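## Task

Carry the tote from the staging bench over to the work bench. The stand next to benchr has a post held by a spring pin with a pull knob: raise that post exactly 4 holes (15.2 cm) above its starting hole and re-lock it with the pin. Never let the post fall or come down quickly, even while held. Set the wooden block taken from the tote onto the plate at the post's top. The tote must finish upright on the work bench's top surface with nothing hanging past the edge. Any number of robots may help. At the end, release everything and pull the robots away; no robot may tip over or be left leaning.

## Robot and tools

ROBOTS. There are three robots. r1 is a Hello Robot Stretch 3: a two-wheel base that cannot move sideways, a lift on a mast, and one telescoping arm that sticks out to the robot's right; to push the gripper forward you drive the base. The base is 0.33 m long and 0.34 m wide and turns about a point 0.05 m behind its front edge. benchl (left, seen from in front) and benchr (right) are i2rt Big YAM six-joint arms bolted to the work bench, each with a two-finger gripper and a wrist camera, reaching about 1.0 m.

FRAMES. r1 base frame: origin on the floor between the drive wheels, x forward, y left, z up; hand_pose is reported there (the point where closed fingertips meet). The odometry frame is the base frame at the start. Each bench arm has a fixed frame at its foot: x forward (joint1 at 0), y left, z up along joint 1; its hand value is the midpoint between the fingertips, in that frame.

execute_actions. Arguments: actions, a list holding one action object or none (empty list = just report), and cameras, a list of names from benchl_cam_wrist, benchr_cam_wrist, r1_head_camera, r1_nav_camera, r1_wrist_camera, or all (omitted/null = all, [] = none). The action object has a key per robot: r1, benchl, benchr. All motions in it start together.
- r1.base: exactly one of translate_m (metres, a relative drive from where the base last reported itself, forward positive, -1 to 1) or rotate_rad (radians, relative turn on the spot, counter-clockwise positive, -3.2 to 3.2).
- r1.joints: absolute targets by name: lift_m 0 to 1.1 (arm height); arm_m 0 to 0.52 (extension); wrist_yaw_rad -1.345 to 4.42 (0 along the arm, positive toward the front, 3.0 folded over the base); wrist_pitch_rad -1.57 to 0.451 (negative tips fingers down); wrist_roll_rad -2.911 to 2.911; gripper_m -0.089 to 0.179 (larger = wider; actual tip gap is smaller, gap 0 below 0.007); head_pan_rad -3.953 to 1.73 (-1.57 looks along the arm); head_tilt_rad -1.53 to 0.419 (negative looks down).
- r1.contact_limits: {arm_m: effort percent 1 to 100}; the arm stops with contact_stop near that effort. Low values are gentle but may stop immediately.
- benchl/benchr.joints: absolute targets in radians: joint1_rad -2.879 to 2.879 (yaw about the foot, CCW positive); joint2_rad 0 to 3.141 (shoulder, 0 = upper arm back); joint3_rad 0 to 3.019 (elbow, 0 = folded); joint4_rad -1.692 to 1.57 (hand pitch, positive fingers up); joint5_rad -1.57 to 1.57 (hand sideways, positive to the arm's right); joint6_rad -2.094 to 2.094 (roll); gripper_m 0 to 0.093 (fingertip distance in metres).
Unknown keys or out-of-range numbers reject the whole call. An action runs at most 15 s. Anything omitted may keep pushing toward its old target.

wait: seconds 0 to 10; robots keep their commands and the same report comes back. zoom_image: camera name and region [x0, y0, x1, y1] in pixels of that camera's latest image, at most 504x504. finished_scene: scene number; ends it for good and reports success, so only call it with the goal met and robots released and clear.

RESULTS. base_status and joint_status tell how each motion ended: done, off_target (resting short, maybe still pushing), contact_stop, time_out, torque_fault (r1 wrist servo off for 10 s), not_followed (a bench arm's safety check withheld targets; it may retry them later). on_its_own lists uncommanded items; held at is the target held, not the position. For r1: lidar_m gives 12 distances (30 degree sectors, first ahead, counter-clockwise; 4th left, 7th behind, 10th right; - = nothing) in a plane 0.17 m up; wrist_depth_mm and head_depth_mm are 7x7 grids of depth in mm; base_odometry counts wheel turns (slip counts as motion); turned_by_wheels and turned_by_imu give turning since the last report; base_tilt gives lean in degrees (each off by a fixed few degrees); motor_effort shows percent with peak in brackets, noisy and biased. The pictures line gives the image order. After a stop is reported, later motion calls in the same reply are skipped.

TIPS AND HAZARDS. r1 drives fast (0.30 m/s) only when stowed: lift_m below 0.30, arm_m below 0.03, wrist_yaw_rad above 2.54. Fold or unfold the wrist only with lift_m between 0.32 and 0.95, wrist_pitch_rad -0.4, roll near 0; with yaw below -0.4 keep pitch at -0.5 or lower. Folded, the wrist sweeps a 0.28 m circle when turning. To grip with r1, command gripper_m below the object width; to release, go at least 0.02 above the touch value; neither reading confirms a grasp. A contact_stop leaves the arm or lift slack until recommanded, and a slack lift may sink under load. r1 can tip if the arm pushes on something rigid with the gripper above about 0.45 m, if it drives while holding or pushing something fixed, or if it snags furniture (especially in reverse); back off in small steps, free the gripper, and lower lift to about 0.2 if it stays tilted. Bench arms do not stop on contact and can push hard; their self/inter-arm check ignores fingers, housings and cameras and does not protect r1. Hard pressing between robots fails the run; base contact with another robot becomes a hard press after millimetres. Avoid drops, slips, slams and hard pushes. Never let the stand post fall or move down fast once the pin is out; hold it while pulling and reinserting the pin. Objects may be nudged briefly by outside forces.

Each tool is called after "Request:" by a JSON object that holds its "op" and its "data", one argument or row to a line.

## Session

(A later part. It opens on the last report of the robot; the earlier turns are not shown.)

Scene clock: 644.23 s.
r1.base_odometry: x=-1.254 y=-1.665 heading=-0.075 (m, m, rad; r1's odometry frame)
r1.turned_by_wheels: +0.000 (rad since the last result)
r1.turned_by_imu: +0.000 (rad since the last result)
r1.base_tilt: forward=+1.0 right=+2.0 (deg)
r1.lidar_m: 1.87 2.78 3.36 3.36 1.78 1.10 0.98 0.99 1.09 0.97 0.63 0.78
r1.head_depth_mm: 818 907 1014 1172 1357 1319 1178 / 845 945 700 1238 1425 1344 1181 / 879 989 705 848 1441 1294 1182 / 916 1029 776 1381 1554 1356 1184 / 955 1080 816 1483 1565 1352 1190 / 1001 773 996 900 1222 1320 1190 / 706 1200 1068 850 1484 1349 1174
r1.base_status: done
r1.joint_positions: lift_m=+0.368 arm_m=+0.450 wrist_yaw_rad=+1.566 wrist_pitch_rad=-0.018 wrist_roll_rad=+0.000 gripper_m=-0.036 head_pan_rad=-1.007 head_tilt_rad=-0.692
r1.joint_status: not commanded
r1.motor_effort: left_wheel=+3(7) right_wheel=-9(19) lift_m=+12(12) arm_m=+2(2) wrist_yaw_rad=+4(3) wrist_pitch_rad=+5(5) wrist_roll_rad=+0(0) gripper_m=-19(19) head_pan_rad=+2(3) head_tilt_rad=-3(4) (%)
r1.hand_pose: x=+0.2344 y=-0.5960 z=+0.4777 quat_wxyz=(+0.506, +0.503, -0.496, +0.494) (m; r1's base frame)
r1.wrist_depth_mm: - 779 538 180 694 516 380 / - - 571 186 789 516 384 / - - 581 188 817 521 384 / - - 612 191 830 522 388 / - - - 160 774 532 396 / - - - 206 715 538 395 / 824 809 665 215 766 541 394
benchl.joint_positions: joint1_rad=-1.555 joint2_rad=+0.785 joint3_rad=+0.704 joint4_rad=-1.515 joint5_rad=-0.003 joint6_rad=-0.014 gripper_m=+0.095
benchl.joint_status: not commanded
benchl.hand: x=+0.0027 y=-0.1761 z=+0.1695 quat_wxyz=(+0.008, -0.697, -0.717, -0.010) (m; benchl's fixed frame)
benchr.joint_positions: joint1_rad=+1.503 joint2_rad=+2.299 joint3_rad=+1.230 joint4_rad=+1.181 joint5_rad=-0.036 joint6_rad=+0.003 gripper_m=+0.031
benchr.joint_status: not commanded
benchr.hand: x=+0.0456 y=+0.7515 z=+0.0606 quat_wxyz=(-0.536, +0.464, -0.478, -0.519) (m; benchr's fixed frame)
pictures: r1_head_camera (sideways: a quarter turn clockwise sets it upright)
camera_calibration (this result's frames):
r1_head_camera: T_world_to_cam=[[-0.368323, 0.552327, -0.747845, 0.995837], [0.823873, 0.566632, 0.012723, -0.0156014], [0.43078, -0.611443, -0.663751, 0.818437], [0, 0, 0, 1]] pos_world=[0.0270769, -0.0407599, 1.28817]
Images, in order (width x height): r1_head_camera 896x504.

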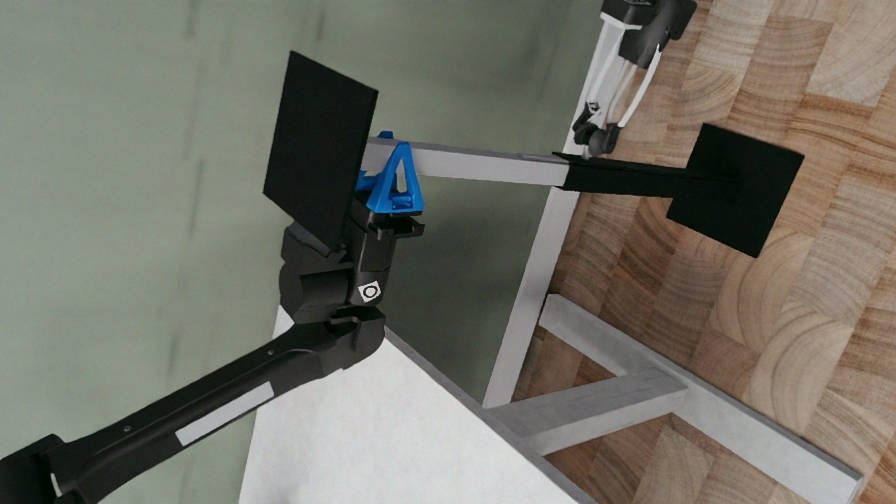

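Request:
{"op": "execute_actions", "data": {
  "actions": [
    {"r1":{"joints":{"gripper_m":0.04}}}
  ],
  "cameras": []
}}

Request:
{"op": "execute_actions", "data": {
  "actions": [
    {"r1":{"base":{"translate_m":0.008}}}
  ],
  "cameras": []
}}

Request:
{"op": "execute_actions", "data": {
  "actions": [
    {"r1":{"joints":{"gripper_m":-0.04}}}
  ],
  "cameras": []
}}

Request:
{"op": "execute_actions", "data": {
  "actions": [
    {"r1":{"base":{"translate_m":-0.002}}}
  ],
  "cameras": []
}}

Request:
{"op": "execute_actions", "data": {
  "actions": [
    {"benchr":{"joints":{"joint2_rad":2.17,"gripper_m":0}}}
  ],
  "cameras": ["r1_head_camera"]
}}

Scene clock: 655.47 s.
r1.base_odometry: x=-1.254 y=-1.665 heading=-0.075 (m, m, rad; r1's odometry frame)
r1.turned_by_wheels: +0.000 (rad since the last result)
r1.turned_by_imu: +0.000 (rad since the last result)
r1.base_tilt: forward=+1.0 right=+1.9 (deg)
r1.lidar_m: 1.87 2.78 3.35 3.38 1.79 1.10 0.98 0.99 1.09 0.97 0.63 0.77
r1.head_depth_mm: 815 906 1011 1171 1341 1317 1178 / 847 944 700 1242 1435 1352 1184 / 882 988 704 847 1410 1284 1182 / 915 1032 778 1393 1543 1351 1179 / 957 1084 813 1494 1546 1357 1188 / 994 772 992 899 1236 1318 1187 / 709 1198 1065 848 1488 1358 1168
r1.base_status: not commanded
r1.joint_positions: lift_m=+0.368 arm_m=+0.450 wrist_yaw_rad=+1.568 wrist_pitch_rad=-0.018 wrist_roll_rad=+0.000 gripper_m=+0.040 head_pan_rad=-1.007 head_tilt_rad=-0.692
r1.joint_status: all done
r1.motor_effort: left_wheel=-2(4) right_wheel=+2(10) lift_m=+13(12) arm_m=+2(2) wrist_yaw_rad=+2(4) wrist_pitch_rad=+5(5) wrist_roll_rad=+0(0) gripper_m=+0(79) head_pan_rad=+2(2) head_tilt_rad=-4(4) (%)
r1.hand_pose: x=+0.2344 y=-0.5956 z=+0.4777 quat_wxyz=(+0.506, +0.504, -0.496, +0.495) (m; r1's base frame)
r1.wrist_depth_mm: - 772 540 181 691 511 377 / - - 563 187 796 525 383 / - - 585 189 822 523 383 / - - 607 192 819 531 387 / - - - 168 747 536 388 / - - - 207 - 535 393 / 803 812 675 216 758 523 397
benchl.joint_positions: joint1_rad=-1.555 joint2_rad=+0.785 joint3_rad=+0.704 joint4_rad=-1.515 joint5_rad=-0.003 joint6_rad=-0.014 gripper_m=+0.095
benchl.joint_status: not commanded
benchl.hand: x=+0.0027 y=-0.1761 z=+0.1695 quat_wxyz=(+0.008, -0.697, -0.717, -0.010) (m; benchl's fixed frame)
benchr.joint_positions: joint1_rad=+1.503 joint2_rad=+2.299 joint3_rad=+1.230 joint4_rad=+1.181 joint5_rad=-0.036 joint6_rad=+0.003 gripper_m=+0.031
benchr.joint_status: not commanded
benchr.hand: x=+0.0456 y=+0.7515 z=+0.0606 quat_wxyz=(-0.536, +0.464, -0.478, -0.519) (m; benchr's fixed frame)
pictures: none
No camera images: the call's "cameras" was empty. Leave "cameras" out to get every camera's image.

Scene clock: 656.53 s.
r1.base_odometry: x=-1.246 y=-1.665 heading=-0.076 (m, m, rad; r1's odometry frame)
r1.turned_by_wheels: +0.000 (rad since the last result)
r1.turned_by_imu: +0.000 (rad since the last result)
r1.base_tilt: forward=+1.0 right=+2.0 (deg)
r1.lidar_m: 1.87 2.78 3.31 3.35 1.80 1.11 0.99 1.00 1.09 0.97 0.62 0.77
r1.head_depth_mm: 813 903 998 1175 1352 1327 1183 / 848 941 699 1241 1423 1349 1187 / 881 985 705 835 1458 1292 1174 / 910 1029 788 1390 1552 1357 1183 / 954 1079 810 1480 1541 1350 1197 / 990 762 996 900 1208 1319 1183 / 698 1195 1068 849 1113 1368 1164
r1.base_status: done
r1.joint_positions: lift_m=+0.368 arm_m=+0.450 wrist_yaw_rad=+1.568 wrist_pitch_rad=-0.018 wrist_roll_rad=+0.000 gripper_m=+0.040 head_pan_rad=-1.007 head_tilt_rad=-0.692
r1.joint_status: not commanded
r1.motor_effort: left_wheel=-2(4) right_wheel=+3(6) lift_m=+12(12) arm_m=+2(2) wrist_yaw_rad=+2(2) wrist_pitch_rad=+4(5) wrist_roll_rad=+0(0) gripper_m=+0(0) head_pan_rad=+2(3) head_tilt_rad=-4(4) (%)
r1.hand_pose: x=+0.2344 y=-0.5956 z=+0.4777 quat_wxyz=(+0.506, +0.504, -0.496, +0.495) (m; r1's base frame)
r1.wrist_depth_mm: - 788 537 172 678 505 379 / - - 550 179 807 515 378 / - - 572 181 812 518 381 / - - 592 185 830 526 383 / - - - 164 722 530 386 / - - - 198 - 546 392 / 808 806 669 206 755 517 395
benchl.joint_positions: joint1_rad=-1.555 joint2_rad=+0.785 joint3_rad=+0.704 joint4_rad=-1.515 joint5_rad=-0.003 joint6_rad=-0.014 gripper_m=+0.095
benchl.joint_status: not commanded
benchl.hand: x=+0.0027 y=-0.1761 z=+0.1695 quat_wxyz=(+0.008, -0.697, -0.717, -0.010) (m; benchl's fixed frame)
benchr.joint_positions: joint1_rad=+1.503 joint2_rad=+2.299 joint3_rad=+1.230 joint4_rad=+1.181 joint5_rad=-0.036 joint6_rad=+0.003 gripper_m=+0.031
benchr.joint_status: not commanded
benchr.hand: x=+0.0456 y=+0.7515 z=+0.0606 quat_wxyz=(-0.536, +0.464, -0.478, -0.519) (m; benchr's fixed frame)
pictures: none
No camera images: the call's "cameras" was empty. Leave "cameras" out to get every camera's image.

Scene clock: 657.90 s.
r1.base_odometry: x=-1.246 y=-1.665 heading=-0.075 (m, m, rad; r1's odometry frame)
r1.turned_by_wheels: +0.000 (rad since the last result)
r1.turned_by_imu: +0.001 (rad since the last result)
r1.base_tilt: forward=+1.1 right=+2.0 (deg)
r1.lidar_m: 1.86 2.77 3.34 3.36 1.80 1.11 0.99 0.99 1.09 0.97 0.63 0.77
r1.head_depth_mm: 815 907 1000 1174 1353 1326 1180 / 847 941 702 1235 1426 1353 1182 / 880 986 704 834 1459 1287 1183 / 912 1027 788 1383 1546 1349 1182 / 951 1081 808 1488 1548 1354 1184 / 996 763 1028 899 1210 1320 1194 / 697 1202 1063 850 1117 1361 1169
r1.base_status: not commanded
r1.joint_positions: lift_m=+0.368 arm_m=+0.450 wrist_yaw_rad=+1.568 wrist_pitch_rad=-0.018 wrist_roll_rad=+0.000 gripper_m=-0.039 head_pan_rad=-1.007 head_tilt_rad=-0.692
r1.joint_status: all done
r1.motor_effort: left_wheel=+3(7) right_wheel=-7(14) lift_m=+12(12) arm_m=+2(2) wrist_yaw_rad=+2(5) wrist_pitch_rad=+5(5) wrist_roll_rad=+0(0) gripper_m=-20(96) head_pan_rad=+2(3) head_tilt_rad=-4(4) (%)
r1.hand_pose: x=+0.2344 y=-0.5957 z=+0.4775 quat_wxyz=(+0.506, +0.504, -0.496, +0.495) (m; r1's base frame)
r1.wrist_depth_mm: - 781 542 172 689 512 381 / - - 562 177 802 512 377 / - - 578 179 822 524 379 / - - 584 183 820 529 390 / - - - 153 773 538 388 / - - - 198 736 542 392 / 818 813 670 208 760 547 392
benchl.joint_positions: joint1_rad=-1.555 joint2_rad=+0.785 joint3_rad=+0.704 joint4_rad=-1.515 joint5_rad=-0.003 joint6_rad=-0.014 gripper_m=+0.095
benchl.joint_status: not commanded
benchl.hand: x=+0.0027 y=-0.1761 z=+0.1695 quat_wxyz=(+0.008, -0.697, -0.717, -0.010) (m; benchl's fixed frame)
benchr.joint_positions: joint1_rad=+1.503 joint2_rad=+2.299 joint3_rad=+1.230 joint4_rad=+1.181 joint5_rad=-0.036 joint6_rad=+0.003 gripper_m=+0.031
benchr.joint_status: not commanded
benchr.hand: x=+0.0456 y=+0.7515 z=+0.0606 quat_wxyz=(-0.536, +0.464, -0.478, -0.519) (m; benchr's fixed frame)
pictures: none
No camera images: the call's "cameras" was empty. Leave "cameras" out to get every camera's image.

Scene clock: 658.50 s.
r1.base_odometry: x=-1.248 y=-1.665 heading=-0.075 (m, m, rad; r1's odometry frame)
r1.turned_by_wheels: +0.001 (rad since the last result)
r1.turned_by_imu: +0.001 (rad since the last result)
r1.base_tilt: forward=+1.1 right=+1.9 (deg)
r1.lidar_m: 1.87 2.78 3.32 3.37 1.79 1.11 0.99 0.99 1.08 0.97 0.63 0.77
r1.head_depth_mm: 815 908 1001 1174 1347 1318 1177 / 845 943 700 1243 1421 1350 1179 / 879 982 705 832 1033 1289 1181 / 910 1028 785 1392 1548 1353 1183 / 950 1081 811 1488 1548 1358 1186 / 996 762 992 898 1204 1312 1186 / 700 1194 1069 850 1121 1368 1171
r1.base_status: done
r1.joint_positions: lift_m=+0.368 arm_m=+0.450 wrist_yaw_rad=+1.567 wrist_pitch_rad=-0.018 wrist_roll_rad=+0.000 gripper_m=-0.036 head_pan_rad=-1.007 head_tilt_rad=-0.692
r1.joint_status: not commanded
r1.motor_effort: left_wheel=+6(8) right_wheel=-14(15) lift_m=+13(12) arm_m=+2(2) wrist_yaw_rad=+3(3) wrist_pitch_rad=+5(5) wrist_roll_rad=+0(0) gripper_m=-19(21) head_pan_rad=+4(2) head_tilt_rad=-4(4) (%)
r1.hand_pose: x=+0.2344 y=-0.5959 z=+0.4775 quat_wxyz=(+0.506, +0.503, -0.496, +0.494) (m; r1's base frame)
r1.wrist_depth_mm: - 797 535 173 681 514 377 / - - 553 179 800 516 375 / - - 571 180 816 522 385 / - - 583 185 849 526 388 / - - - 154 780 535 389 / - - - 200 728 542 389 / 833 809 689 207 749 544 393
benchl.joint_positions: joint1_rad=-1.555 joint2_rad=+0.785 joint3_rad=+0.704 joint4_rad=-1.515 joint5_rad=-0.003 joint6_rad=-0.014 gripper_m=+0.095
benchl.joint_status: not commanded
benchl.hand: x=+0.0027 y=-0.1761 z=+0.1695 quat_wxyz=(+0.008, -0.697, -0.717, -0.010) (m; benchl's fixed frame)
benchr.joint_positions: joint1_rad=+1.503 joint2_rad=+2.299 joint3_rad=+1.230 joint4_rad=+1.181 joint5_rad=-0.036 joint6_rad=+0.003 gripper_m=+0.031
benchr.joint_status: not commanded
benchr.hand: x=+0.0456 y=+0.7515 z=+0.0606 quat_wxyz=(-0.536, +0.464, -0.478, -0.519) (m; benchr's fixed frame)
pictures: none
No camera images: the call's "cameras" was empty. Leave "cameras" out to get every camera's image.

Scene clock: 659.10 s.
r1.base_odometry: x=-1.248 y=-1.665 heading=-0.075 (m, m, rad; r1's odometry frame)
r1.turned_by_wheels: +0.000 (rad since the last result)
r1.turned_by_imu: +0.000 (rad since the last result)
r1.base_tilt: forward=+1.1 right=+2.0 (deg)
r1.lidar_m: 1.87 2.78 3.37 3.36 1.79 1.10 0.99 0.99 1.09 0.97 0.63 0.77
r1.head_depth_mm: 813 907 1010 1170 1357 1322 1179 / 844 947 697 1243 1432 1347 1180 / 876 985 700 832 1042 1290 1181 / 913 1034 786 1386 1538 1345 1183 / 953 1073 811 1484 1549 1351 1186 / 999 767 995 899 1217 1320 1184 / 701 1195 1066 851 1123 1363 1163
r1.base_status: not commanded
r1.joint_positions: lift_m=+0.368 arm_m=+0.450 wrist_yaw_rad=+1.567 wrist_pitch_rad=-0.018 wrist_roll_rad=+0.000 gripper_m=-0.036 head_pan_rad=-1.007 head_tilt_rad=-0.692
r1.joint_status: not commanded
r1.motor_effort: left_wheel=+7(6) right_wheel=-14(14) lift_m=+12(13) arm_m=+2(2) wrist_yaw_rad=+3(3) wrist_pitch_rad=+5(5) wrist_roll_rad=+0(0) gripper_m=-18(19) head_pan_rad=+2(2) head_tilt_rad=-4(4) (%)
r1.hand_pose: x=+0.2344 y=-0.5959 z=+0.4775 quat_wxyz=(+0.506, +0.503, -0.496, +0.494) (m; r1's base frame)
r1.wrist_depth_mm: - 791 548 172 671 513 381 / - - 547 180 818 514 381 / - - 583 180 808 525 383 / - - 592 185 841 527 391 / - - - 154 793 533 391 / - - - 199 727 540 392 / 817 822 674 208 760 546 395
benchl.joint_positions: joint1_rad=-1.555 joint2_rad=+0.785 joint3_rad=+0.704 joint4_rad=-1.515 joint5_rad=-0.003 joint6_rad=-0.014 gripper_m=+0.095
benchl.joint_status: not commanded
benchl.hand: x=+0.0027 y=-0.1761 z=+0.1695 quat_wxyz=(+0.008, -0.697, -0.717, -0.010) (m; benchl's fixed frame)
benchr.joint_positions: joint1_rad=+1.503 joint2_rad=+2.292 joint3_rad=+1.230 joint4_rad=+1.177 joint5_rad=-0.036 joint6_rad=+0.004 gripper_m=+0.031
benchr.joint_status: gripper_m off_target (ended at +0.031, target +0.000); the others done
benchr.hand: x=+0.0457 y=+0.7518 z=+0.0643 quat_wxyz=(-0.536, +0.463, -0.478, -0.519) (m; benchr's fixed frame)
pictures: r1_head_camera (sideways: a quarter turn clockwise sets it upright)
camera_calibration (this result's frames):
r1_head_camera: T_world_to_cam=[[-0.368339, 0.552353, -0.747819, 0.995802], [0.823873, 0.566631, 0.0127245, -0.0156034], [0.430766, -0.611421, -0.663781, 0.818476], [0, 0, 0, 1]] pos_world=[0.0270766, -0.0407594, 1.28817]
Images, in order (width x height): r1_head_camera 896x504.

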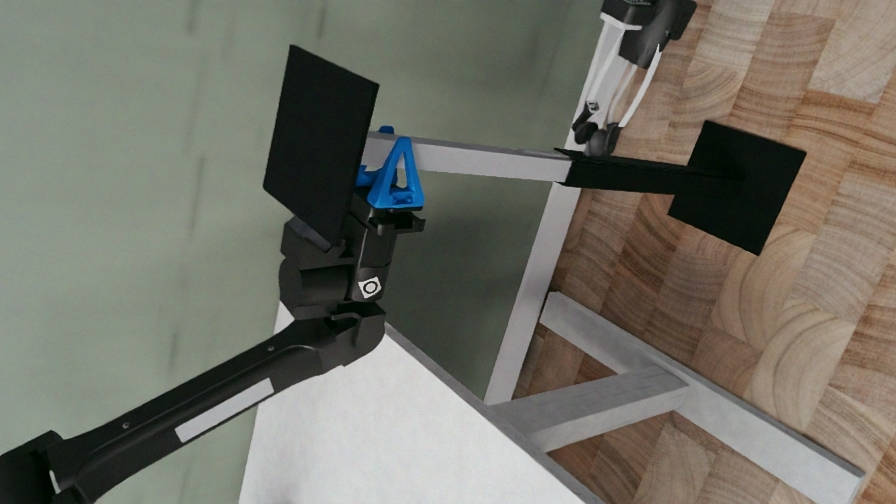

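Request:
{"op": "execute_actions", "data": {
  "actions": []
}}

Scene clock: 688.30 s.
r1.base_odometry: x=-1.248 y=-1.665 heading=-0.075 (m, m, rad; r1's odometry frame)
r1.turned_by_wheels: +0.000 (rad since the last result)
r1.turned_by_imu: +0.001 (rad since the last result)
r1.base_tilt: forward=+1.1 right=+1.9 (deg)
r1.lidar_m: 1.86 2.77 3.32 3.34 1.79 1.10 0.99 0.99 1.09 0.97 0.63 0.77
r1.head_depth_mm: 815 906 1012 1176 1346 1316 1179 / 845 941 696 1242 1431 1347 1182 / 881 985 700 832 1042 1287 1178 / 913 1032 789 1386 1541 1349 1181 / 952 1077 814 1480 1551 1358 1190 / 998 762 994 895 1210 1314 1190 / 700 1197 1068 848 1121 1360 1176
r1.base_status: not commanded
r1.joint_positions: lift_m=+0.368 arm_m=+0.450 wrist_yaw_rad=+1.567 wrist_pitch_rad=-0.018 wrist_roll_rad=+0.000 gripper_m=-0.036 head_pan_rad=-1.007 head_tilt_rad=-0.692
r1.joint_status: not commanded
r1.motor_effort: left_wheel=+7(6) right_wheel=-14(14) lift_m=+13(13) arm_m=+2(2) wrist_yaw_rad=+3(3) wrist_pitch_rad=+5(5) wrist_roll_rad=+0(0) gripper_m=-20(19) head_pan_rad=+3(2) head_tilt_rad=-4(4) (%)
r1.hand_pose: x=+0.2344 y=-0.5959 z=+0.4775 quat_wxyz=(+0.506, +0.503, -0.496, +0.494) (m; r1's base frame)
r1.wrist_depth_mm: - 789 538 173 684 509 376 / - - 563 180 792 519 382 / - - 577 181 799 521 384 / - - 594 184 809 528 384 / - - - 154 775 528 389 / - - - 200 723 534 392 / 808 810 662 208 760 538 392
benchl.joint_positions: joint1_rad=-1.555 joint2_rad=+0.785 joint3_rad=+0.704 joint4_rad=-1.515 joint5_rad=-0.003 joint6_rad=-0.014 gripper_m=+0.095
benchl.joint_status: not commanded
benchl.hand: x=+0.0027 y=-0.1761 z=+0.1695 quat_wxyz=(+0.008, -0.697, -0.717, -0.010) (m; benchl's fixed frame)
benchr.joint_positions: joint1_rad=+1.503 joint2_rad=+2.292 joint3_rad=+1.230 joint4_rad=+1.177 joint5_rad=-0.036 joint6_rad=+0.004 gripper_m=+0.031
benchr.joint_status: gripper_m off_target (ended at +0.031, target +0.000); the others done
benchr.hand: x=+0.0457 y=+0.7518 z=+0.0643 quat_wxyz=(-0.536, +0.463, -0.478, -0.519) (m; benchr's fixed frame)
pictures: benchl_cam_wrist, benchr_cam_wrist, r1_head_camera (sideways: a quarter turn clockwise sets it upright), r1_nav_camera (sideways: a quarter turn counterclockwise sets it upright), r1_wrist_camera
camera_calibration (this result's frames):
benchr_cam_wrist: T_world_to_cam=[[0.999445, -0.0333049, 0.000360839, -0.0201944], [-0.015867, -0.485622, -0.874025, 0.428597], [0.0292846, 0.873534, -0.485881, -0.500992], [0, 0, 0, 1]] pos_world=[0.0416551, 0.645097, 0.131189]
r1_head_camera: T_world_to_cam=[[-0.368339, 0.552353, -0.747819, 0.995802], [0.823873, 0.566631, 0.0127245, -0.0156034], [0.430766, -0.611421, -0.663781, 0.818476], [0, 0, 0, 1]] pos_world=[0.0270766, -0.0407594, 1.28817]
r1_nav_camera: T_world_to_cam=[[0.349436, -0.528935, 0.773384, -0.966622], [-0.852204, -0.522475, 0.0277173, 0.0223369], [0.389413, -0.668766, -0.633332, 0.781644], [0, 0, 0, 1]] pos_world=[0.0524265, 0.0231272, 1.24199]
r1_wrist_camera: T_world_to_cam=[[-0.00556493, -0.99997, 0.00536238, -0.590516], [-0.233296, -0.00391621, -0.972398, 0.54656], [0.97239, -0.00666235, -0.233267, 0.0448251], [0, 0, 0, 1]] pos_world=[0.0806365, -0.588059, 0.545097]
Images, in order (width x height): benchl_cam_wrist 504x504, benchr_cam_wrist 504x504, r1_head_camera 896x504, r1_nav_camera 672x504, r1_wrist_camera 644x364.

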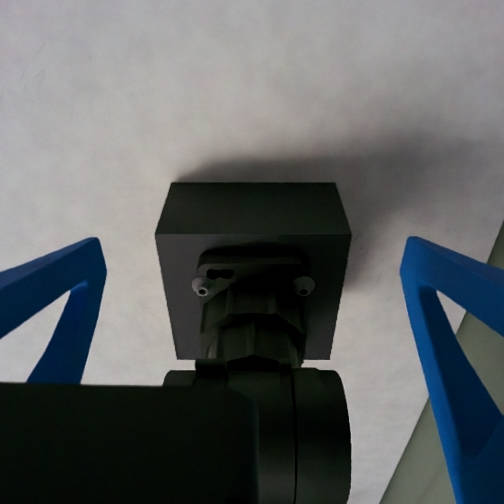

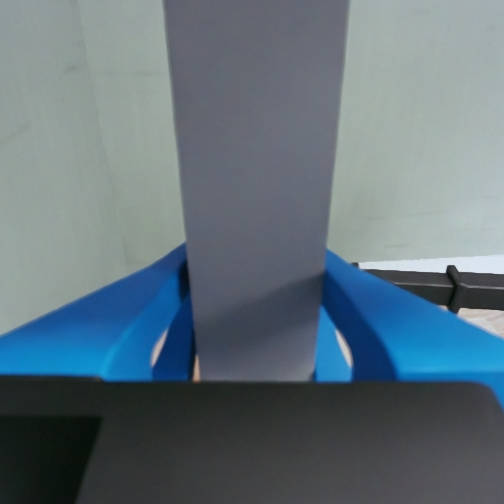

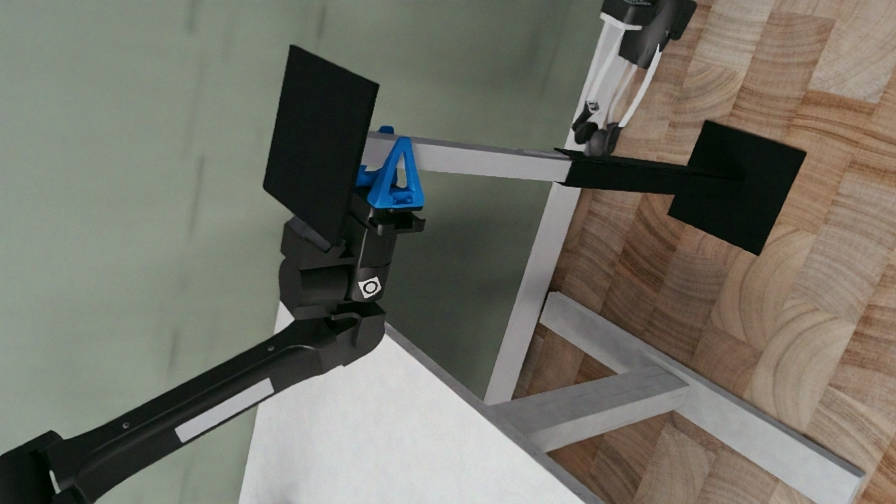

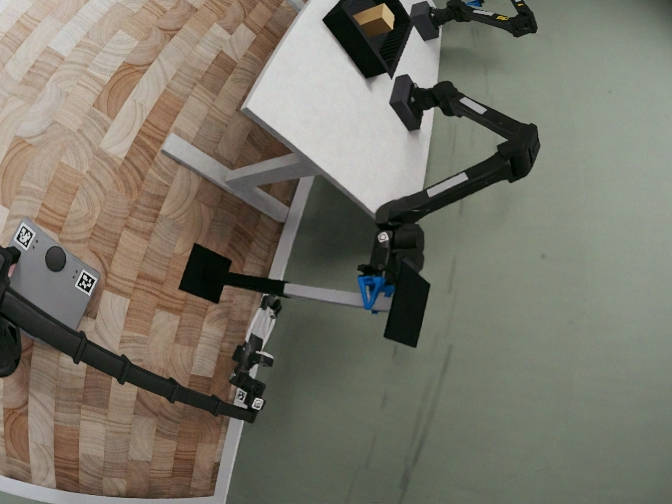

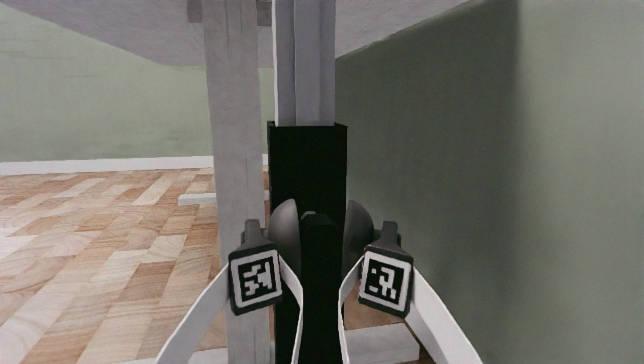

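Request:
{"op": "execute_actions", "data": {
  "actions": [
    {"r1":{"base":{"translate_m":-0.08},"joints":{"gripper_m":0.1}},"benchr":{"joints":{"joint2_rad":2.24}}}
  ],
  "cameras": ["r1_head_camera","r1_wrist_camera"]
}}

Request:
{"op": "zoom_image", "data": {
  "camera": "r1_head_camera",
  "region": [520,80,680,220]
}}

Request:
{"op": "zoom_image", "data": {
  "camera": "r1_wrist_camera",
  "region": [240,100,400,260]
}}

Scene clock: 704.43 s.
r1.base_odometry: x=-1.328 y=-1.659 heading=-0.075 (m, m, rad; r1's odometry frame)
r1.turned_by_wheels: +0.000 (rad since the last result)
r1.turned_by_imu: +0.001 (rad since the last result)
r1.base_tilt: forward=+1.0 right=+1.9 (deg)
r1.lidar_m: 1.96 2.85 3.44 3.34 1.65 1.02 0.91 0.91 1.10 0.99 0.66 0.84
r1.head_depth_mm: 829 920 1041 1191 1353 1324 1182 / 858 958 1086 1253 1460 1355 1179 / 896 1006 730 1301 1503 1319 1180 / 927 1045 760 1400 1547 1310 1183 / 970 1093 814 1512 1586 1357 1191 / 1009 1122 846 1615 1525 1356 1188 / 1021 801 1067 899 1490 1345 1193
r1.base_status: done
r1.joint_positions: lift_m=+0.368 arm_m=+0.450 wrist_yaw_rad=+1.568 wrist_pitch_rad=-0.018 wrist_roll_rad=+0.000 gripper_m=+0.100 head_pan_rad=-1.007 head_tilt_rad=-0.692
r1.joint_status: all done
r1.motor_effort: left_wheel=-3(6) right_wheel=+3(20) lift_m=+12(12) arm_m=+2(2) wrist_yaw_rad=+2(4) wrist_pitch_rad=+5(5) wrist_roll_rad=+0(0) gripper_m=+0(81) head_pan_rad=+3(3) head_tilt_rad=-4(4) (%)
r1.hand_pose: x=+0.2344 y=-0.5956 z=+0.4775 quat_wxyz=(+0.506, +0.504, -0.496, +0.495) (m; r1's base frame)
r1.wrist_depth_mm: - 763 612 599 694 538 396 / - - - - 833 534 396 / - - - 264 858 544 399 / - - 687 270 867 550 400 / - - 705 284 959 528 410 / - - 728 294 944 510 405 / 835 729 755 308 798 599 411
benchl.joint_positions: joint1_rad=-1.555 joint2_rad=+0.785 joint3_rad=+0.704 joint4_rad=-1.515 joint5_rad=-0.003 joint6_rad=-0.014 gripper_m=+0.095
benchl.joint_status: not commanded
benchl.hand: x=+0.0027 y=-0.1761 z=+0.1695 quat_wxyz=(+0.008, -0.697, -0.717, -0.010) (m; benchl's fixed frame)
benchr.joint_positions: joint1_rad=+1.503 joint2_rad=+2.293 joint3_rad=+1.230 joint4_rad=+1.177 joint5_rad=-0.036 joint6_rad=+0.004 gripper_m=+0.031
benchr.joint_status: all done
benchr.hand: x=+0.0456 y=+0.7518 z=+0.0637 quat_wxyz=(-0.536, +0.463, -0.478, -0.519) (m; benchr's fixed frame)
pictures: r1_head_camera (sideways: a quarter turn clockwise sets it upright), r1_wrist_camera
camera_calibration (this result's frames):
r1_head_camera: T_world_to_cam=[[-0.368339, 0.552353, -0.747819, 0.995802], [0.823873, 0.566631, 0.0127245, -0.0156034], [0.430766, -0.611421, -0.663781, 0.818476], [0, 0, 0, 1]] pos_world=[0.0270766, -0.0407594, 1.28817]
r1_wrist_camera: T_world_to_cam=[[-0.00443665, -0.999976, 0.00536206, -0.590495], [-0.233291, -0.00417912, -0.972398, 0.546404], [0.972397, -0.00556511, -0.233267, 0.0454779], [0, 0, 0, 1]] pos_world=[0.0806288, -0.587945, 0.545097]
Images, in order (width x height): r1_head_camera 896x504, r1_wrist_camera 644x364.

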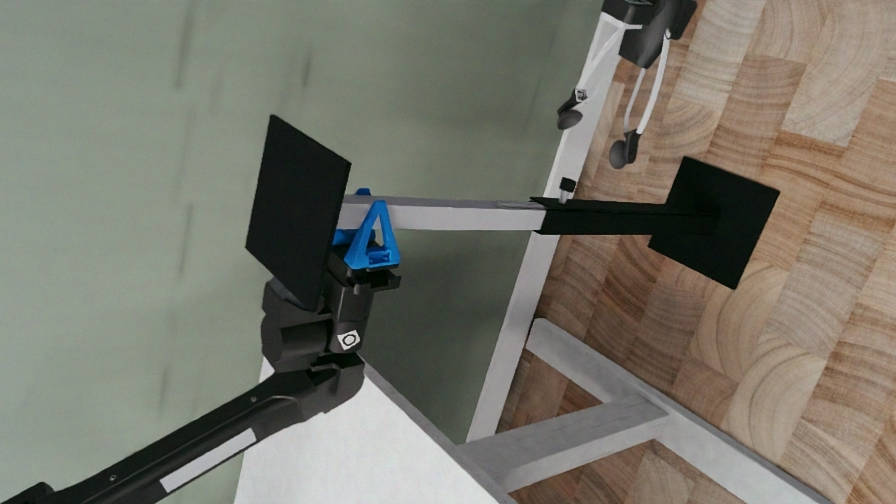

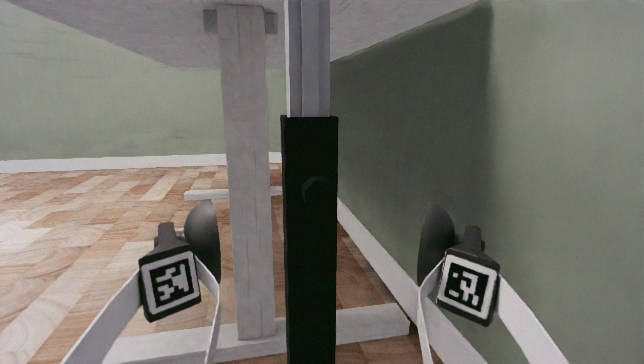

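Region (520, 80, 680, 220) of r1_head_camera's 896x504 image, scaled by 3.150, with more detail than that image has; it fills the top 441 rows of this view, and the rest is white.

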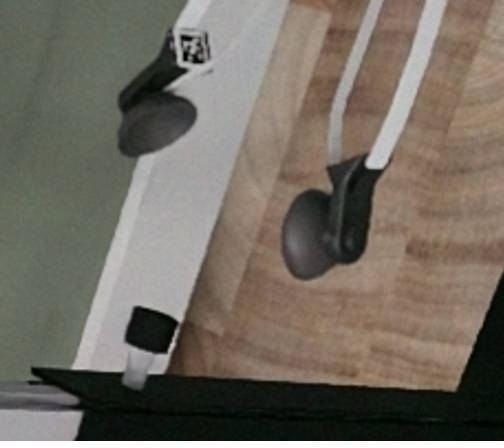

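Region (240, 100, 400, 260) of r1_wrist_camera's 644x364 image, scaled by 3.150.

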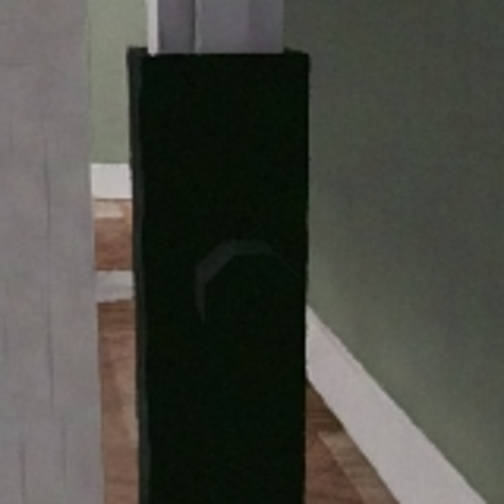

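Request:
{"op": "execute_actions", "data": {
  "actions": [
    {"r1":{"base":{"translate_m":0.08},"joints":{"lift_m":0.382,"gripper_m":0.07}}}
  ],
  "cameras": ["r1_wrist_camera"]
}}

Request:
{"op": "execute_actions", "data": {
  "actions": [
    {"r1":{"joints":{"gripper_m":-0.05}},"benchr":{"joints":{"joint2_rad":2.255}}}
  ],
  "cameras": ["r1_wrist_camera"]
}}

Request:
{"op": "execute_actions", "data": {
  "actions": [
    {"r1":{"base":{"translate_m":-0.015}}}
  ],
  "cameras": ["r1_wrist_camera","r1_head_camera"]
}}

Request:
{"op": "zoom_image", "data": {
  "camera": "r1_head_camera",
  "region": [520,80,680,220]
}}

Scene clock: 719.10 s.
r1.base_odometry: x=-1.248 y=-1.665 heading=-0.075 (m, m, rad; r1's odometry frame)
r1.turned_by_wheels: +0.000 (rad since the last result)
r1.turned_by_imu: +0.001 (rad since the last result)
r1.base_tilt: forward=+1.1 right=+1.9 (deg)
r1.lidar_m: 1.87 2.78 3.34 3.36 1.79 1.11 0.99 0.99 1.09 0.97 0.63 0.77
r1.head_depth_mm: 814 903 1012 1174 1342 1327 1183 / 843 948 699 1236 1420 1349 1183 / 877 984 700 832 1248 1288 1182 / 908 1031 788 1384 1544 1350 1184 / 956 1079 811 1483 1539 1361 1188 / 998 763 993 897 1211 1316 1192 / 702 1199 1070 849 1125 1365 1169
r1.base_status: done
r1.joint_positions: lift_m=+0.381 arm_m=+0.450 wrist_yaw_rad=+1.568 wrist_pitch_rad=-0.018 wrist_roll_rad=+0.000 gripper_m=+0.070 head_pan_rad=-1.007 head_tilt_rad=-0.692
r1.joint_status: all done
r1.motor_effort: left_wheel=-3(6) right_wheel=+2(7) lift_m=+37(38) arm_m=+2(2) wrist_yaw_rad=+2(2) wrist_pitch_rad=+5(5) wrist_roll_rad=+0(0) gripper_m=+0(78) head_pan_rad=+2(1) head_tilt_rad=-4(3) (%)
r1.hand_pose: x=+0.2344 y=-0.5956 z=+0.4913 quat_wxyz=(+0.506, +0.504, -0.496, +0.495) (m; r1's base frame)
r1.wrist_depth_mm: - 710 542 174 692 517 381 / - - 567 182 798 517 379 / - - 578 188 807 527 389 / - - 595 186 819 526 389 / - - - 191 - 530 387 / - - 653 199 - 515 395 / 835 821 716 209 756 515 395
benchl.joint_positions: joint1_rad=-1.555 joint2_rad=+0.785 joint3_rad=+0.704 joint4_rad=-1.515 joint5_rad=-0.003 joint6_rad=-0.014 gripper_m=+0.095
benchl.joint_status: not commanded
benchl.hand: x=+0.0027 y=-0.1761 z=+0.1695 quat_wxyz=(+0.008, -0.697, -0.717, -0.010) (m; benchl's fixed frame)
benchr.joint_positions: joint1_rad=+1.503 joint2_rad=+2.293 joint3_rad=+1.230 joint4_rad=+1.177 joint5_rad=-0.036 joint6_rad=+0.004 gripper_m=+0.031
benchr.joint_status: not commanded
benchr.hand: x=+0.0456 y=+0.7518 z=+0.0637 quat_wxyz=(-0.536, +0.463, -0.478, -0.519) (m; benchr's fixed frame)
pictures: r1_wrist_camera
camera_calibration (this result's frames):
r1_wrist_camera: T_world_to_cam=[[-0.00434057, -0.999976, 0.00536183, -0.590567], [-0.233291, -0.00420132, -0.972398, 0.559764], [0.972397, -0.00547163, -0.233267, 0.0487415], [0, 0, 0, 1]] pos_world=[0.0806281, -0.587935, 0.558849]
Images, in order (width x height): r1_wrist_camera 644x364.

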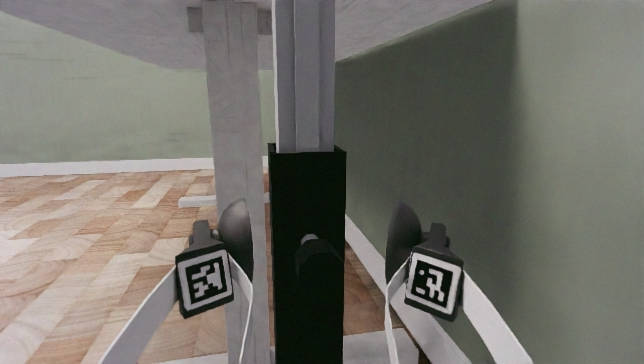

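Scene clock: 720.80 s.
r1.base_odometry: x=-1.248 y=-1.665 heading=-0.075 (m, m, rad; r1's odometry frame)
r1.turned_by_wheels: +0.000 (rad since the last result)
r1.turned_by_imu: +0.001 (rad since the last result)
r1.base_tilt: forward=+1.1 right=+1.9 (deg)
r1.lidar_m: 1.87 2.78 3.34 3.36 1.80 1.11 0.99 0.99 1.09 0.97 0.63 0.77
r1.head_depth_mm: 816 905 1014 1172 1342 1314 1181 / 847 939 696 1241 1434 1351 1175 / 877 991 701 837 1234 1288 1183 / 915 1031 786 1381 1546 1357 1181 / 957 1080 812 1482 1554 1349 1189 / 997 763 991 899 1207 1319 1197 / 703 1199 1066 849 1120 1358 1177
r1.base_status: not commanded
r1.joint_positions: lift_m=+0.381 arm_m=+0.450 wrist_yaw_rad=+1.568 wrist_pitch_rad=-0.013 wrist_roll_rad=+0.000 gripper_m=-0.049 head_pan_rad=-1.007 head_tilt_rad=-0.692
r1.joint_status: all done
r1.motor_effort: left_wheel=+0(3) right_wheel=-4(4) lift_m=+38(38) arm_m=+2(2) wrist_yaw_rad=+2(2) wrist_pitch_rad=+4(5) wrist_roll_rad=+0(0) gripper_m=-23(100) head_pan_rad=+2(2) head_tilt_rad=-4(4) (%)
r1.hand_pose: x=+0.2345 y=-0.5957 z=+0.4925 quat_wxyz=(+0.505, +0.502, -0.497, +0.496) (m; r1's base frame)
r1.wrist_depth_mm: 812 680 534 173 676 516 377 / - - 560 179 792 508 379 / - - 576 187 803 527 383 / - - 577 185 850 531 387 / - - - 189 783 533 389 / - - - 160 722 532 394 / 839 834 674 208 767 542 394
benchl.joint_positions: joint1_rad=-1.555 joint2_rad=+0.785 joint3_rad=+0.704 joint4_rad=-1.515 joint5_rad=-0.003 joint6_rad=-0.014 gripper_m=+0.095
benchl.joint_status: not commanded
benchl.hand: x=+0.0027 y=-0.1761 z=+0.1695 quat_wxyz=(+0.008, -0.697, -0.717, -0.010) (m; benchl's fixed frame)
benchr.joint_positions: joint1_rad=+1.503 joint2_rad=+2.294 joint3_rad=+1.230 joint4_rad=+1.177 joint5_rad=-0.036 joint6_rad=+0.004 gripper_m=+0.031
benchr.joint_status: all done
benchr.hand: x=+0.0456 y=+0.7517 z=+0.0632 quat_wxyz=(-0.536, +0.463, -0.478, -0.519) (m; benchr's fixed frame)
pictures: r1_wrist_camera
camera_calibration (this result's frames):
r1_wrist_camera: T_world_to_cam=[[-0.00464441, -0.999975, 0.0053557, -0.59057], [-0.228515, -0.00415274, -0.973532, 0.560486], [0.973529, -0.00574533, -0.22849, 0.0461187], [0, 0, 0, 1]] pos_world=[0.0804386, -0.587963, 0.559352]
Images, in order (width x height): r1_wrist_camera 644x364.

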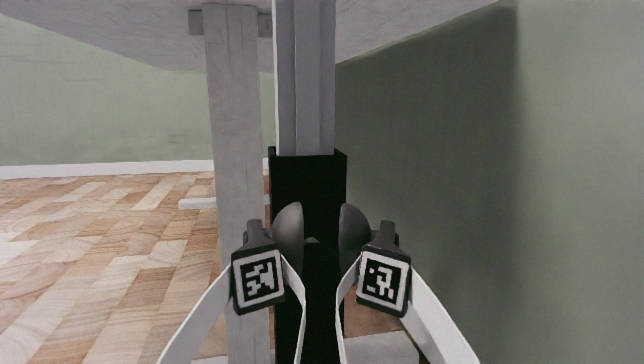

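Scene clock: 721.93 s.
r1.base_odometry: x=-1.263 y=-1.664 heading=-0.075 (m, m, rad; r1's odometry frame)
r1.turned_by_wheels: +0.000 (rad since the last result)
r1.turned_by_imu: +0.000 (rad since the last result)
r1.base_tilt: forward=+1.0 right=+1.9 (deg)
r1.lidar_m: 1.89 2.80 3.35 3.66 1.77 1.09 0.97 0.98 1.09 0.98 0.63 0.78
r1.head_depth_mm: 819 909 1022 1177 1339 1322 1182 / 846 947 700 1247 1432 1351 1183 / 880 990 727 850 1063 1288 1184 / 919 1039 786 1401 1545 1354 1190 / 956 1088 809 1487 1549 1350 1183 / 1002 779 993 932 1241 1330 1184 / 715 1205 1068 852 1489 1351 1166
r1.base_status: done
r1.joint_positions: lift_m=+0.381 arm_m=+0.450 wrist_yaw_rad=+1.567 wrist_pitch_rad=-0.007 wrist_roll_rad=+0.000 gripper_m=-0.046 head_pan_rad=-1.007 head_tilt_rad=-0.692
r1.joint_status: not commanded
r1.motor_effort: left_wheel=-1(4) right_wheel=-1(19) lift_m=+37(37) arm_m=+2(2) wrist_yaw_rad=+3(4) wrist_pitch_rad=+1(4) wrist_roll_rad=+0(0) gripper_m=-20(23) head_pan_rad=+2(2) head_tilt_rad=-4(4) (%)
r1.hand_pose: x=+0.2347 y=-0.5959 z=+0.4942 quat_wxyz=(+0.503, +0.501, -0.499, +0.497) (m; r1's base frame)
r1.wrist_depth_mm: 680 669 558 189 647 505 377 / - - 571 196 801 519 386 / - - 587 203 805 526 386 / - - 619 201 836 530 388 / - - - - 788 531 388 / - - - 215 742 541 397 / 870 829 679 225 762 547 394
benchl.joint_positions: joint1_rad=-1.555 joint2_rad=+0.785 joint3_rad=+0.704 joint4_rad=-1.515 joint5_rad=-0.003 joint6_rad=-0.014 gripper_m=+0.095
benchl.joint_status: not commanded
benchl.hand: x=+0.0027 y=-0.1761 z=+0.1695 quat_wxyz=(+0.008, -0.697, -0.717, -0.010) (m; benchl's fixed frame)
benchr.joint_positions: joint1_rad=+1.503 joint2_rad=+2.294 joint3_rad=+1.230 joint4_rad=+1.177 joint5_rad=-0.036 joint6_rad=+0.004 gripper_m=+0.031
benchr.joint_status: not commanded
benchr.hand: x=+0.0456 y=+0.7517 z=+0.0632 quat_wxyz=(-0.536, +0.463, -0.478, -0.519) (m; benchr's fixed frame)
pictures: r1_head_camera (sideways: a quarter turn clockwise sets it upright), r1_wrist_camera
camera_calibration (this result's frames):
r1_head_camera: T_world_to_cam=[[-0.368339, 0.552353, -0.747819, 0.995802], [0.823873, 0.566631, 0.0127245, -0.0156034], [0.430766, -0.611421, -0.663781, 0.818476], [0, 0, 0, 1]] pos_world=[0.0270766, -0.0407594, 1.28817]
r1_wrist_camera: T_world_to_cam=[[-0.00572476, -0.999969, 0.00534549, -0.590585], [-0.22225, -0.00393955, -0.974982, 0.561527], [0.974973, -0.00676957, -0.222221, 0.0422857], [0, 0, 0, 1]] pos_world=[0.080191, -0.588069, 0.560032]
Images, in order (width x height): r1_head_camera 896x504, r1_wrist_camera 644x364.

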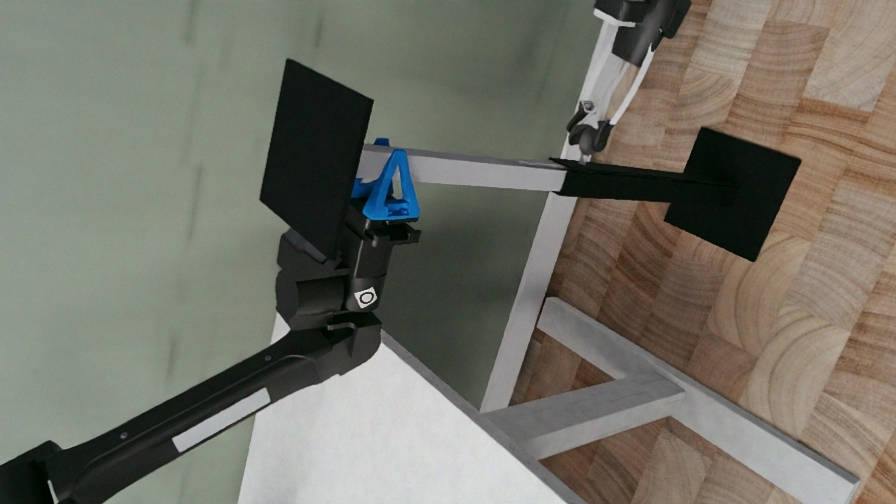

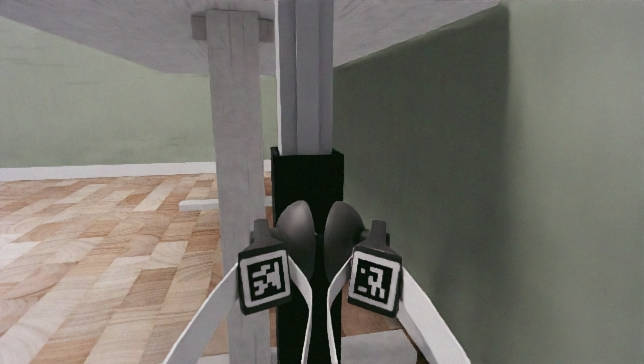

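Region (520, 80, 680, 220) of r1_head_camera's 896x504 image, scaled by 3.150, with more detail than that image has; it fills the top 441 rows of this view, and the rest is white.

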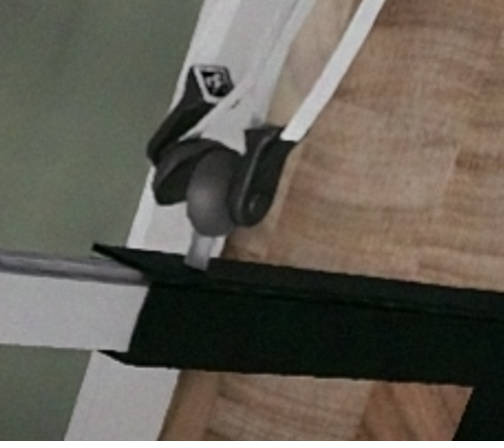

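Request:
{"op": "execute_actions", "data": {
  "actions": [
    {"r1":{"base":{"translate_m":-0.1},"joints":{"gripper_m":0.07,"lift_m":0.375}}}
  ],
  "cameras": []
}}

Request:
{"op": "execute_actions", "data": {
  "actions": [
    {"r1":{"joints":{"arm_m":0.12,"wrist_yaw_rad":0.0,"gripper_m":0.04}}}
  ],
  "cameras": []
}}

Request:
{"op": "execute_actions", "data": {
  "actions": [
    {"r1":{"base":{"translate_m":0.3},"joints":{"head_pan_rad":-1.5,"head_tilt_rad":-0.8}}}
  ],
  "cameras": ["r1_wrist_camera","r1_head_camera"]
}}

Scene clock: 778.03 s.
r1.base_odometry: x=-1.362 y=-1.657 heading=-0.075 (m, m, rad; r1's odometry frame)
r1.turned_by_wheels: +0.000 (rad since the last result)
r1.turned_by_imu: +0.001 (rad since the last result)
r1.base_tilt: forward=+1.1 right=+1.9 (deg)
r1.lidar_m: 1.98 2.89 3.49 3.34 1.59 0.98 0.88 0.88 1.06 1.00 0.68 0.87
r1.head_depth_mm: 835 931 1051 1205 1374 1320 1169 / 869 971 1096 1267 1463 1345 1175 / 901 1010 1116 1346 1514 1355 1188 / 937 1040 761 961 1153 1317 1185 / 978 1109 821 1532 1580 1357 1190 / 1022 1152 862 1628 1554 1361 1191 / 1059 828 1032 933 1265 1338 1192
r1.base_status: done
r1.joint_positions: lift_m=+0.376 arm_m=+0.450 wrist_yaw_rad=+1.572 wrist_pitch_rad=-0.016 wrist_roll_rad=+0.000 gripper_m=+0.070 head_pan_rad=-1.007 head_tilt_rad=-0.692
r1.joint_status: all done
r1.motor_effort: left_wheel=-3(6) right_wheel=+3(9) lift_m=+12(28) arm_m=+2(2) wrist_yaw_rad=-2(9) wrist_pitch_rad=+4(5) wrist_roll_rad=+0(0) gripper_m=+1(79) head_pan_rad=+3(2) head_tilt_rad=-4(4) (%)
r1.hand_pose: x=+0.2345 y=-0.5945 z=+0.4863 quat_wxyz=(+0.504, +0.504, -0.495, +0.496) (m; r1's base frame)
r1.wrist_depth_mm: - 731 645 563 732 539 401 / - - 666 - 861 546 407 / - - - 299 866 563 406 / - - - 308 891 569 412 / - - 751 321 - 565 415 / - - 774 333 - 548 417 / 849 768 770 348 793 547 423
benchl.joint_positions: joint1_rad=-1.555 joint2_rad=+0.785 joint3_rad=+0.704 joint4_rad=-1.515 joint5_rad=-0.003 joint6_rad=-0.014 gripper_m=+0.095
benchl.joint_status: not commanded
benchl.hand: x=+0.0027 y=-0.1761 z=+0.1695 quat_wxyz=(+0.008, -0.697, -0.717, -0.010) (m; benchl's fixed frame)
benchr.joint_positions: joint1_rad=+1.503 joint2_rad=+2.294 joint3_rad=+1.230 joint4_rad=+1.177 joint5_rad=-0.036 joint6_rad=+0.004 gripper_m=+0.031
benchr.joint_status: not commanded
benchr.hand: x=+0.0456 y=+0.7517 z=+0.0632 quat_wxyz=(-0.536, +0.463, -0.478, -0.519) (m; benchr's fixed frame)
pictures: none
No camera images: the call's "cameras" was empty. Leave "cameras" out to get every camera's image.

Scene clock: 781.67 s.
r1.base_odometry: x=-1.362 y=-1.657 heading=-0.075 (m, m, rad; r1's odometry frame)
r1.turned_by_wheels: +0.000 (rad since the last result)
r1.turned_by_imu: +0.001 (rad since the last result)
r1.base_tilt: forward=+1.1 right=+1.8 (deg)
r1.lidar_m: 1.98 2.89 3.49 3.35 1.59 0.98 0.88 0.88 1.06 1.00 0.68 0.87
r1.head_depth_mm: 838 930 1050 1200 1409 1354 1225 / 867 964 1098 1260 1469 1342 1180 / 900 1008 1123 1336 1517 1350 1187 / 938 1039 760 1345 1152 1326 1175 / 975 1110 818 1508 1586 1358 1193 / 1027 1152 861 1630 1546 1361 1193 / 1058 827 1039 932 1266 1337 1191
r1.base_status: not commanded
r1.joint_positions: lift_m=+0.376 arm_m=+0.120 wrist_yaw_rad=+0.001 wrist_pitch_rad=-0.017 wrist_roll_rad=+0.000 gripper_m=+0.040 head_pan_rad=-1.007 head_tilt_rad=-0.692
r1.joint_status: all done
r1.motor_effort: left_wheel=-3(2) right_wheel=+3(3) lift_m=+11(11) arm_m=-2(3) wrist_yaw_rad=+0(3) wrist_pitch_rad=+4(4) wrist_roll_rad=+0(0) gripper_m=+0(80) head_pan_rad=+2(2) head_tilt_rad=-4(4) (%)
r1.hand_pose: x=-0.0213 y=-0.5210 z=+0.4860 quat_wxyz=(+0.707, +0.006, -0.707, -0.006) (m; r1's base frame)
r1.wrist_depth_mm: 536 555 582 608 652 688 722 / 556 574 603 634 680 713 750 / 561 592 622 655 707 745 783 / 583 619 647 692 720 762 793 / 602 644 666 714 756 824 826 / 628 662 - 754 - 829 818 / 661 663 706 752 799 820 794
benchl.joint_positions: joint1_rad=-1.555 joint2_rad=+0.785 joint3_rad=+0.704 joint4_rad=-1.515 joint5_rad=-0.003 joint6_rad=-0.014 gripper_m=+0.095
benchl.joint_status: not commanded
benchl.hand: x=+0.0027 y=-0.1761 z=+0.1695 quat_wxyz=(+0.008, -0.697, -0.717, -0.010) (m; benchl's fixed frame)
benchr.joint_positions: joint1_rad=+1.503 joint2_rad=+2.294 joint3_rad=+1.230 joint4_rad=+1.177 joint5_rad=-0.036 joint6_rad=+0.004 gripper_m=+0.031
benchr.joint_status: not commanded
benchr.hand: x=+0.0456 y=+0.7517 z=+0.0632 quat_wxyz=(-0.536, +0.463, -0.478, -0.519) (m; benchr's fixed frame)
pictures: none
No camera images: the call's "cameras" was empty. Leave "cameras" out to get every camera's image.

Scene clock: 785.73 s.
r1.base_odometry: x=-1.063 y=-1.679 heading=-0.075 (m, m, rad; r1's odometry frame)
r1.turned_by_wheels: +0.000 (rad since the last result)
r1.turned_by_imu: +0.001 (rad since the last result)
r1.base_tilt: forward=+1.1 right=+1.9 (deg)
r1.lidar_m: 1.69 2.60 3.11 3.38 2.12 1.30 1.17 1.17 1.05 0.57 0.66 0.63
r1.head_depth_mm: 849 975 1150 1405 1464 1283 1146 / 843 968 1139 1374 1473 1312 - / 839 940 1121 1362 1510 1327 1126 / 830 915 636 1263 1376 1279 1147 / 826 906 639 1327 1490 1305 1156 / 816 929 703 1318 1478 1304 1153 / 813 929 694 1300 1455 1221 1140
r1.base_status: done
r1.joint_positions: lift_m=+0.376 arm_m=+0.120 wrist_yaw_rad=+0.001 wrist_pitch_rad=-0.017 wrist_roll_rad=+0.000 gripper_m=+0.040 head_pan_rad=-1.493 head_tilt_rad=-0.790
r1.joint_status: all done
r1.motor_effort: left_wheel=-3(5) right_wheel=+3(6) lift_m=+12(12) arm_m=-2(2) wrist_yaw_rad=-1(1) wrist_pitch_rad=+4(4) wrist_roll_rad=+0(0) gripper_m=-1(1) head_pan_rad=-3(24) head_tilt_rad=-5(15) (%)
r1.hand_pose: x=-0.0213 y=-0.5210 z=+0.4860 quat_wxyz=(+0.707, +0.006, -0.707, -0.006) (m; r1's base frame)
r1.wrist_depth_mm: 475 200 530 561 590 624 659 / 499 200 551 583 606 653 678 / 515 204 563 604 634 676 717 / 534 207 586 624 666 701 748 / 546 215 607 649 695 729 777 / 559 224 - 675 - 769 842 / 590 231 665 701 736 783 820
benchl.joint_positions: joint1_rad=-1.555 joint2_rad=+0.785 joint3_rad=+0.704 joint4_rad=-1.515 joint5_rad=-0.003 joint6_rad=-0.014 gripper_m=+0.095
benchl.joint_status: not commanded
benchl.hand: x=+0.0027 y=-0.1761 z=+0.1695 quat_wxyz=(+0.008, -0.697, -0.717, -0.010) (m; benchl's fixed frame)
benchr.joint_positions: joint1_rad=+1.503 joint2_rad=+2.294 joint3_rad=+1.230 joint4_rad=+1.177 joint5_rad=-0.036 joint6_rad=+0.004 gripper_m=+0.031
benchr.joint_status: not commanded
benchr.hand: x=+0.0456 y=+0.7517 z=+0.0632 quat_wxyz=(-0.536, +0.463, -0.478, -0.519) (m; benchr's fixed frame)
pictures: r1_head_camera (sideways: a quarter turn clockwise sets it upright), r1_wrist_camera
camera_calibration (this result's frames):
r1_head_camera: T_world_to_cam=[[-0.0729696, 0.73001, -0.67953, 0.905006], [0.99328, 0.114564, 0.0164134, -0.0214375], [0.0898315, -0.673766, -0.733464, 0.911186], [0, 0, 0, 1]] pos_world=[0.00547808, -0.0442804, 1.28365]
r1_wrist_camera: T_world_to_cam=[[-0.999985, 0.000706039, 0.00535948, -0.0168646], [-0.00504996, 0.231745, -0.972763, 0.623229], [-0.00192884, -0.972776, -0.231738, -0.228944], [0, 0, 0, 1]] pos_world=[-0.0141587, -0.36713, 0.55329]
Images, in order (width x height): r1_head_camera 896x504, r1_wrist_camera 644x364.

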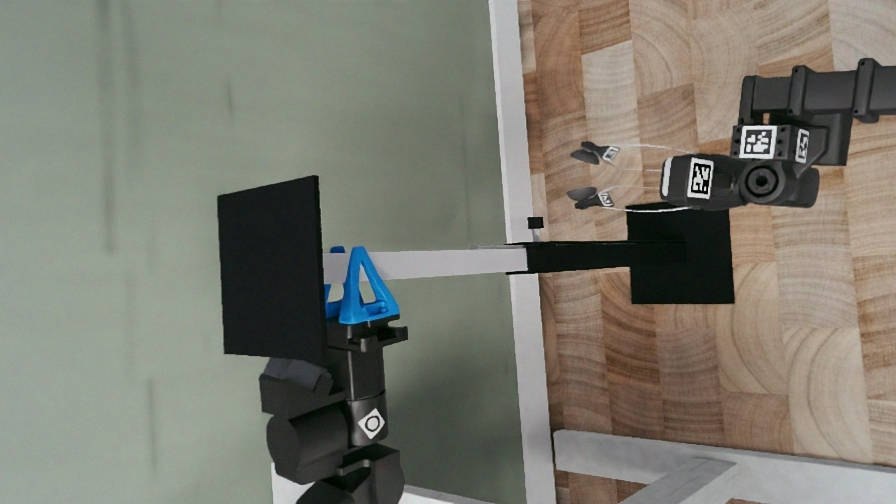

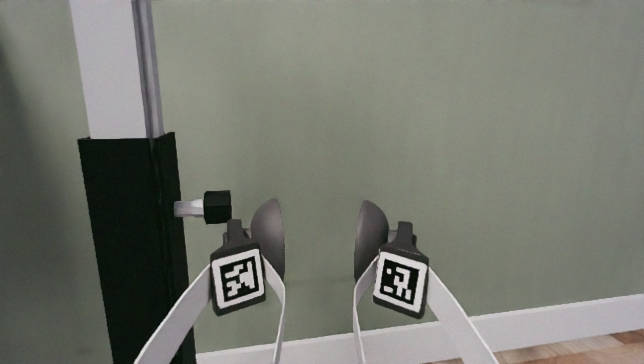

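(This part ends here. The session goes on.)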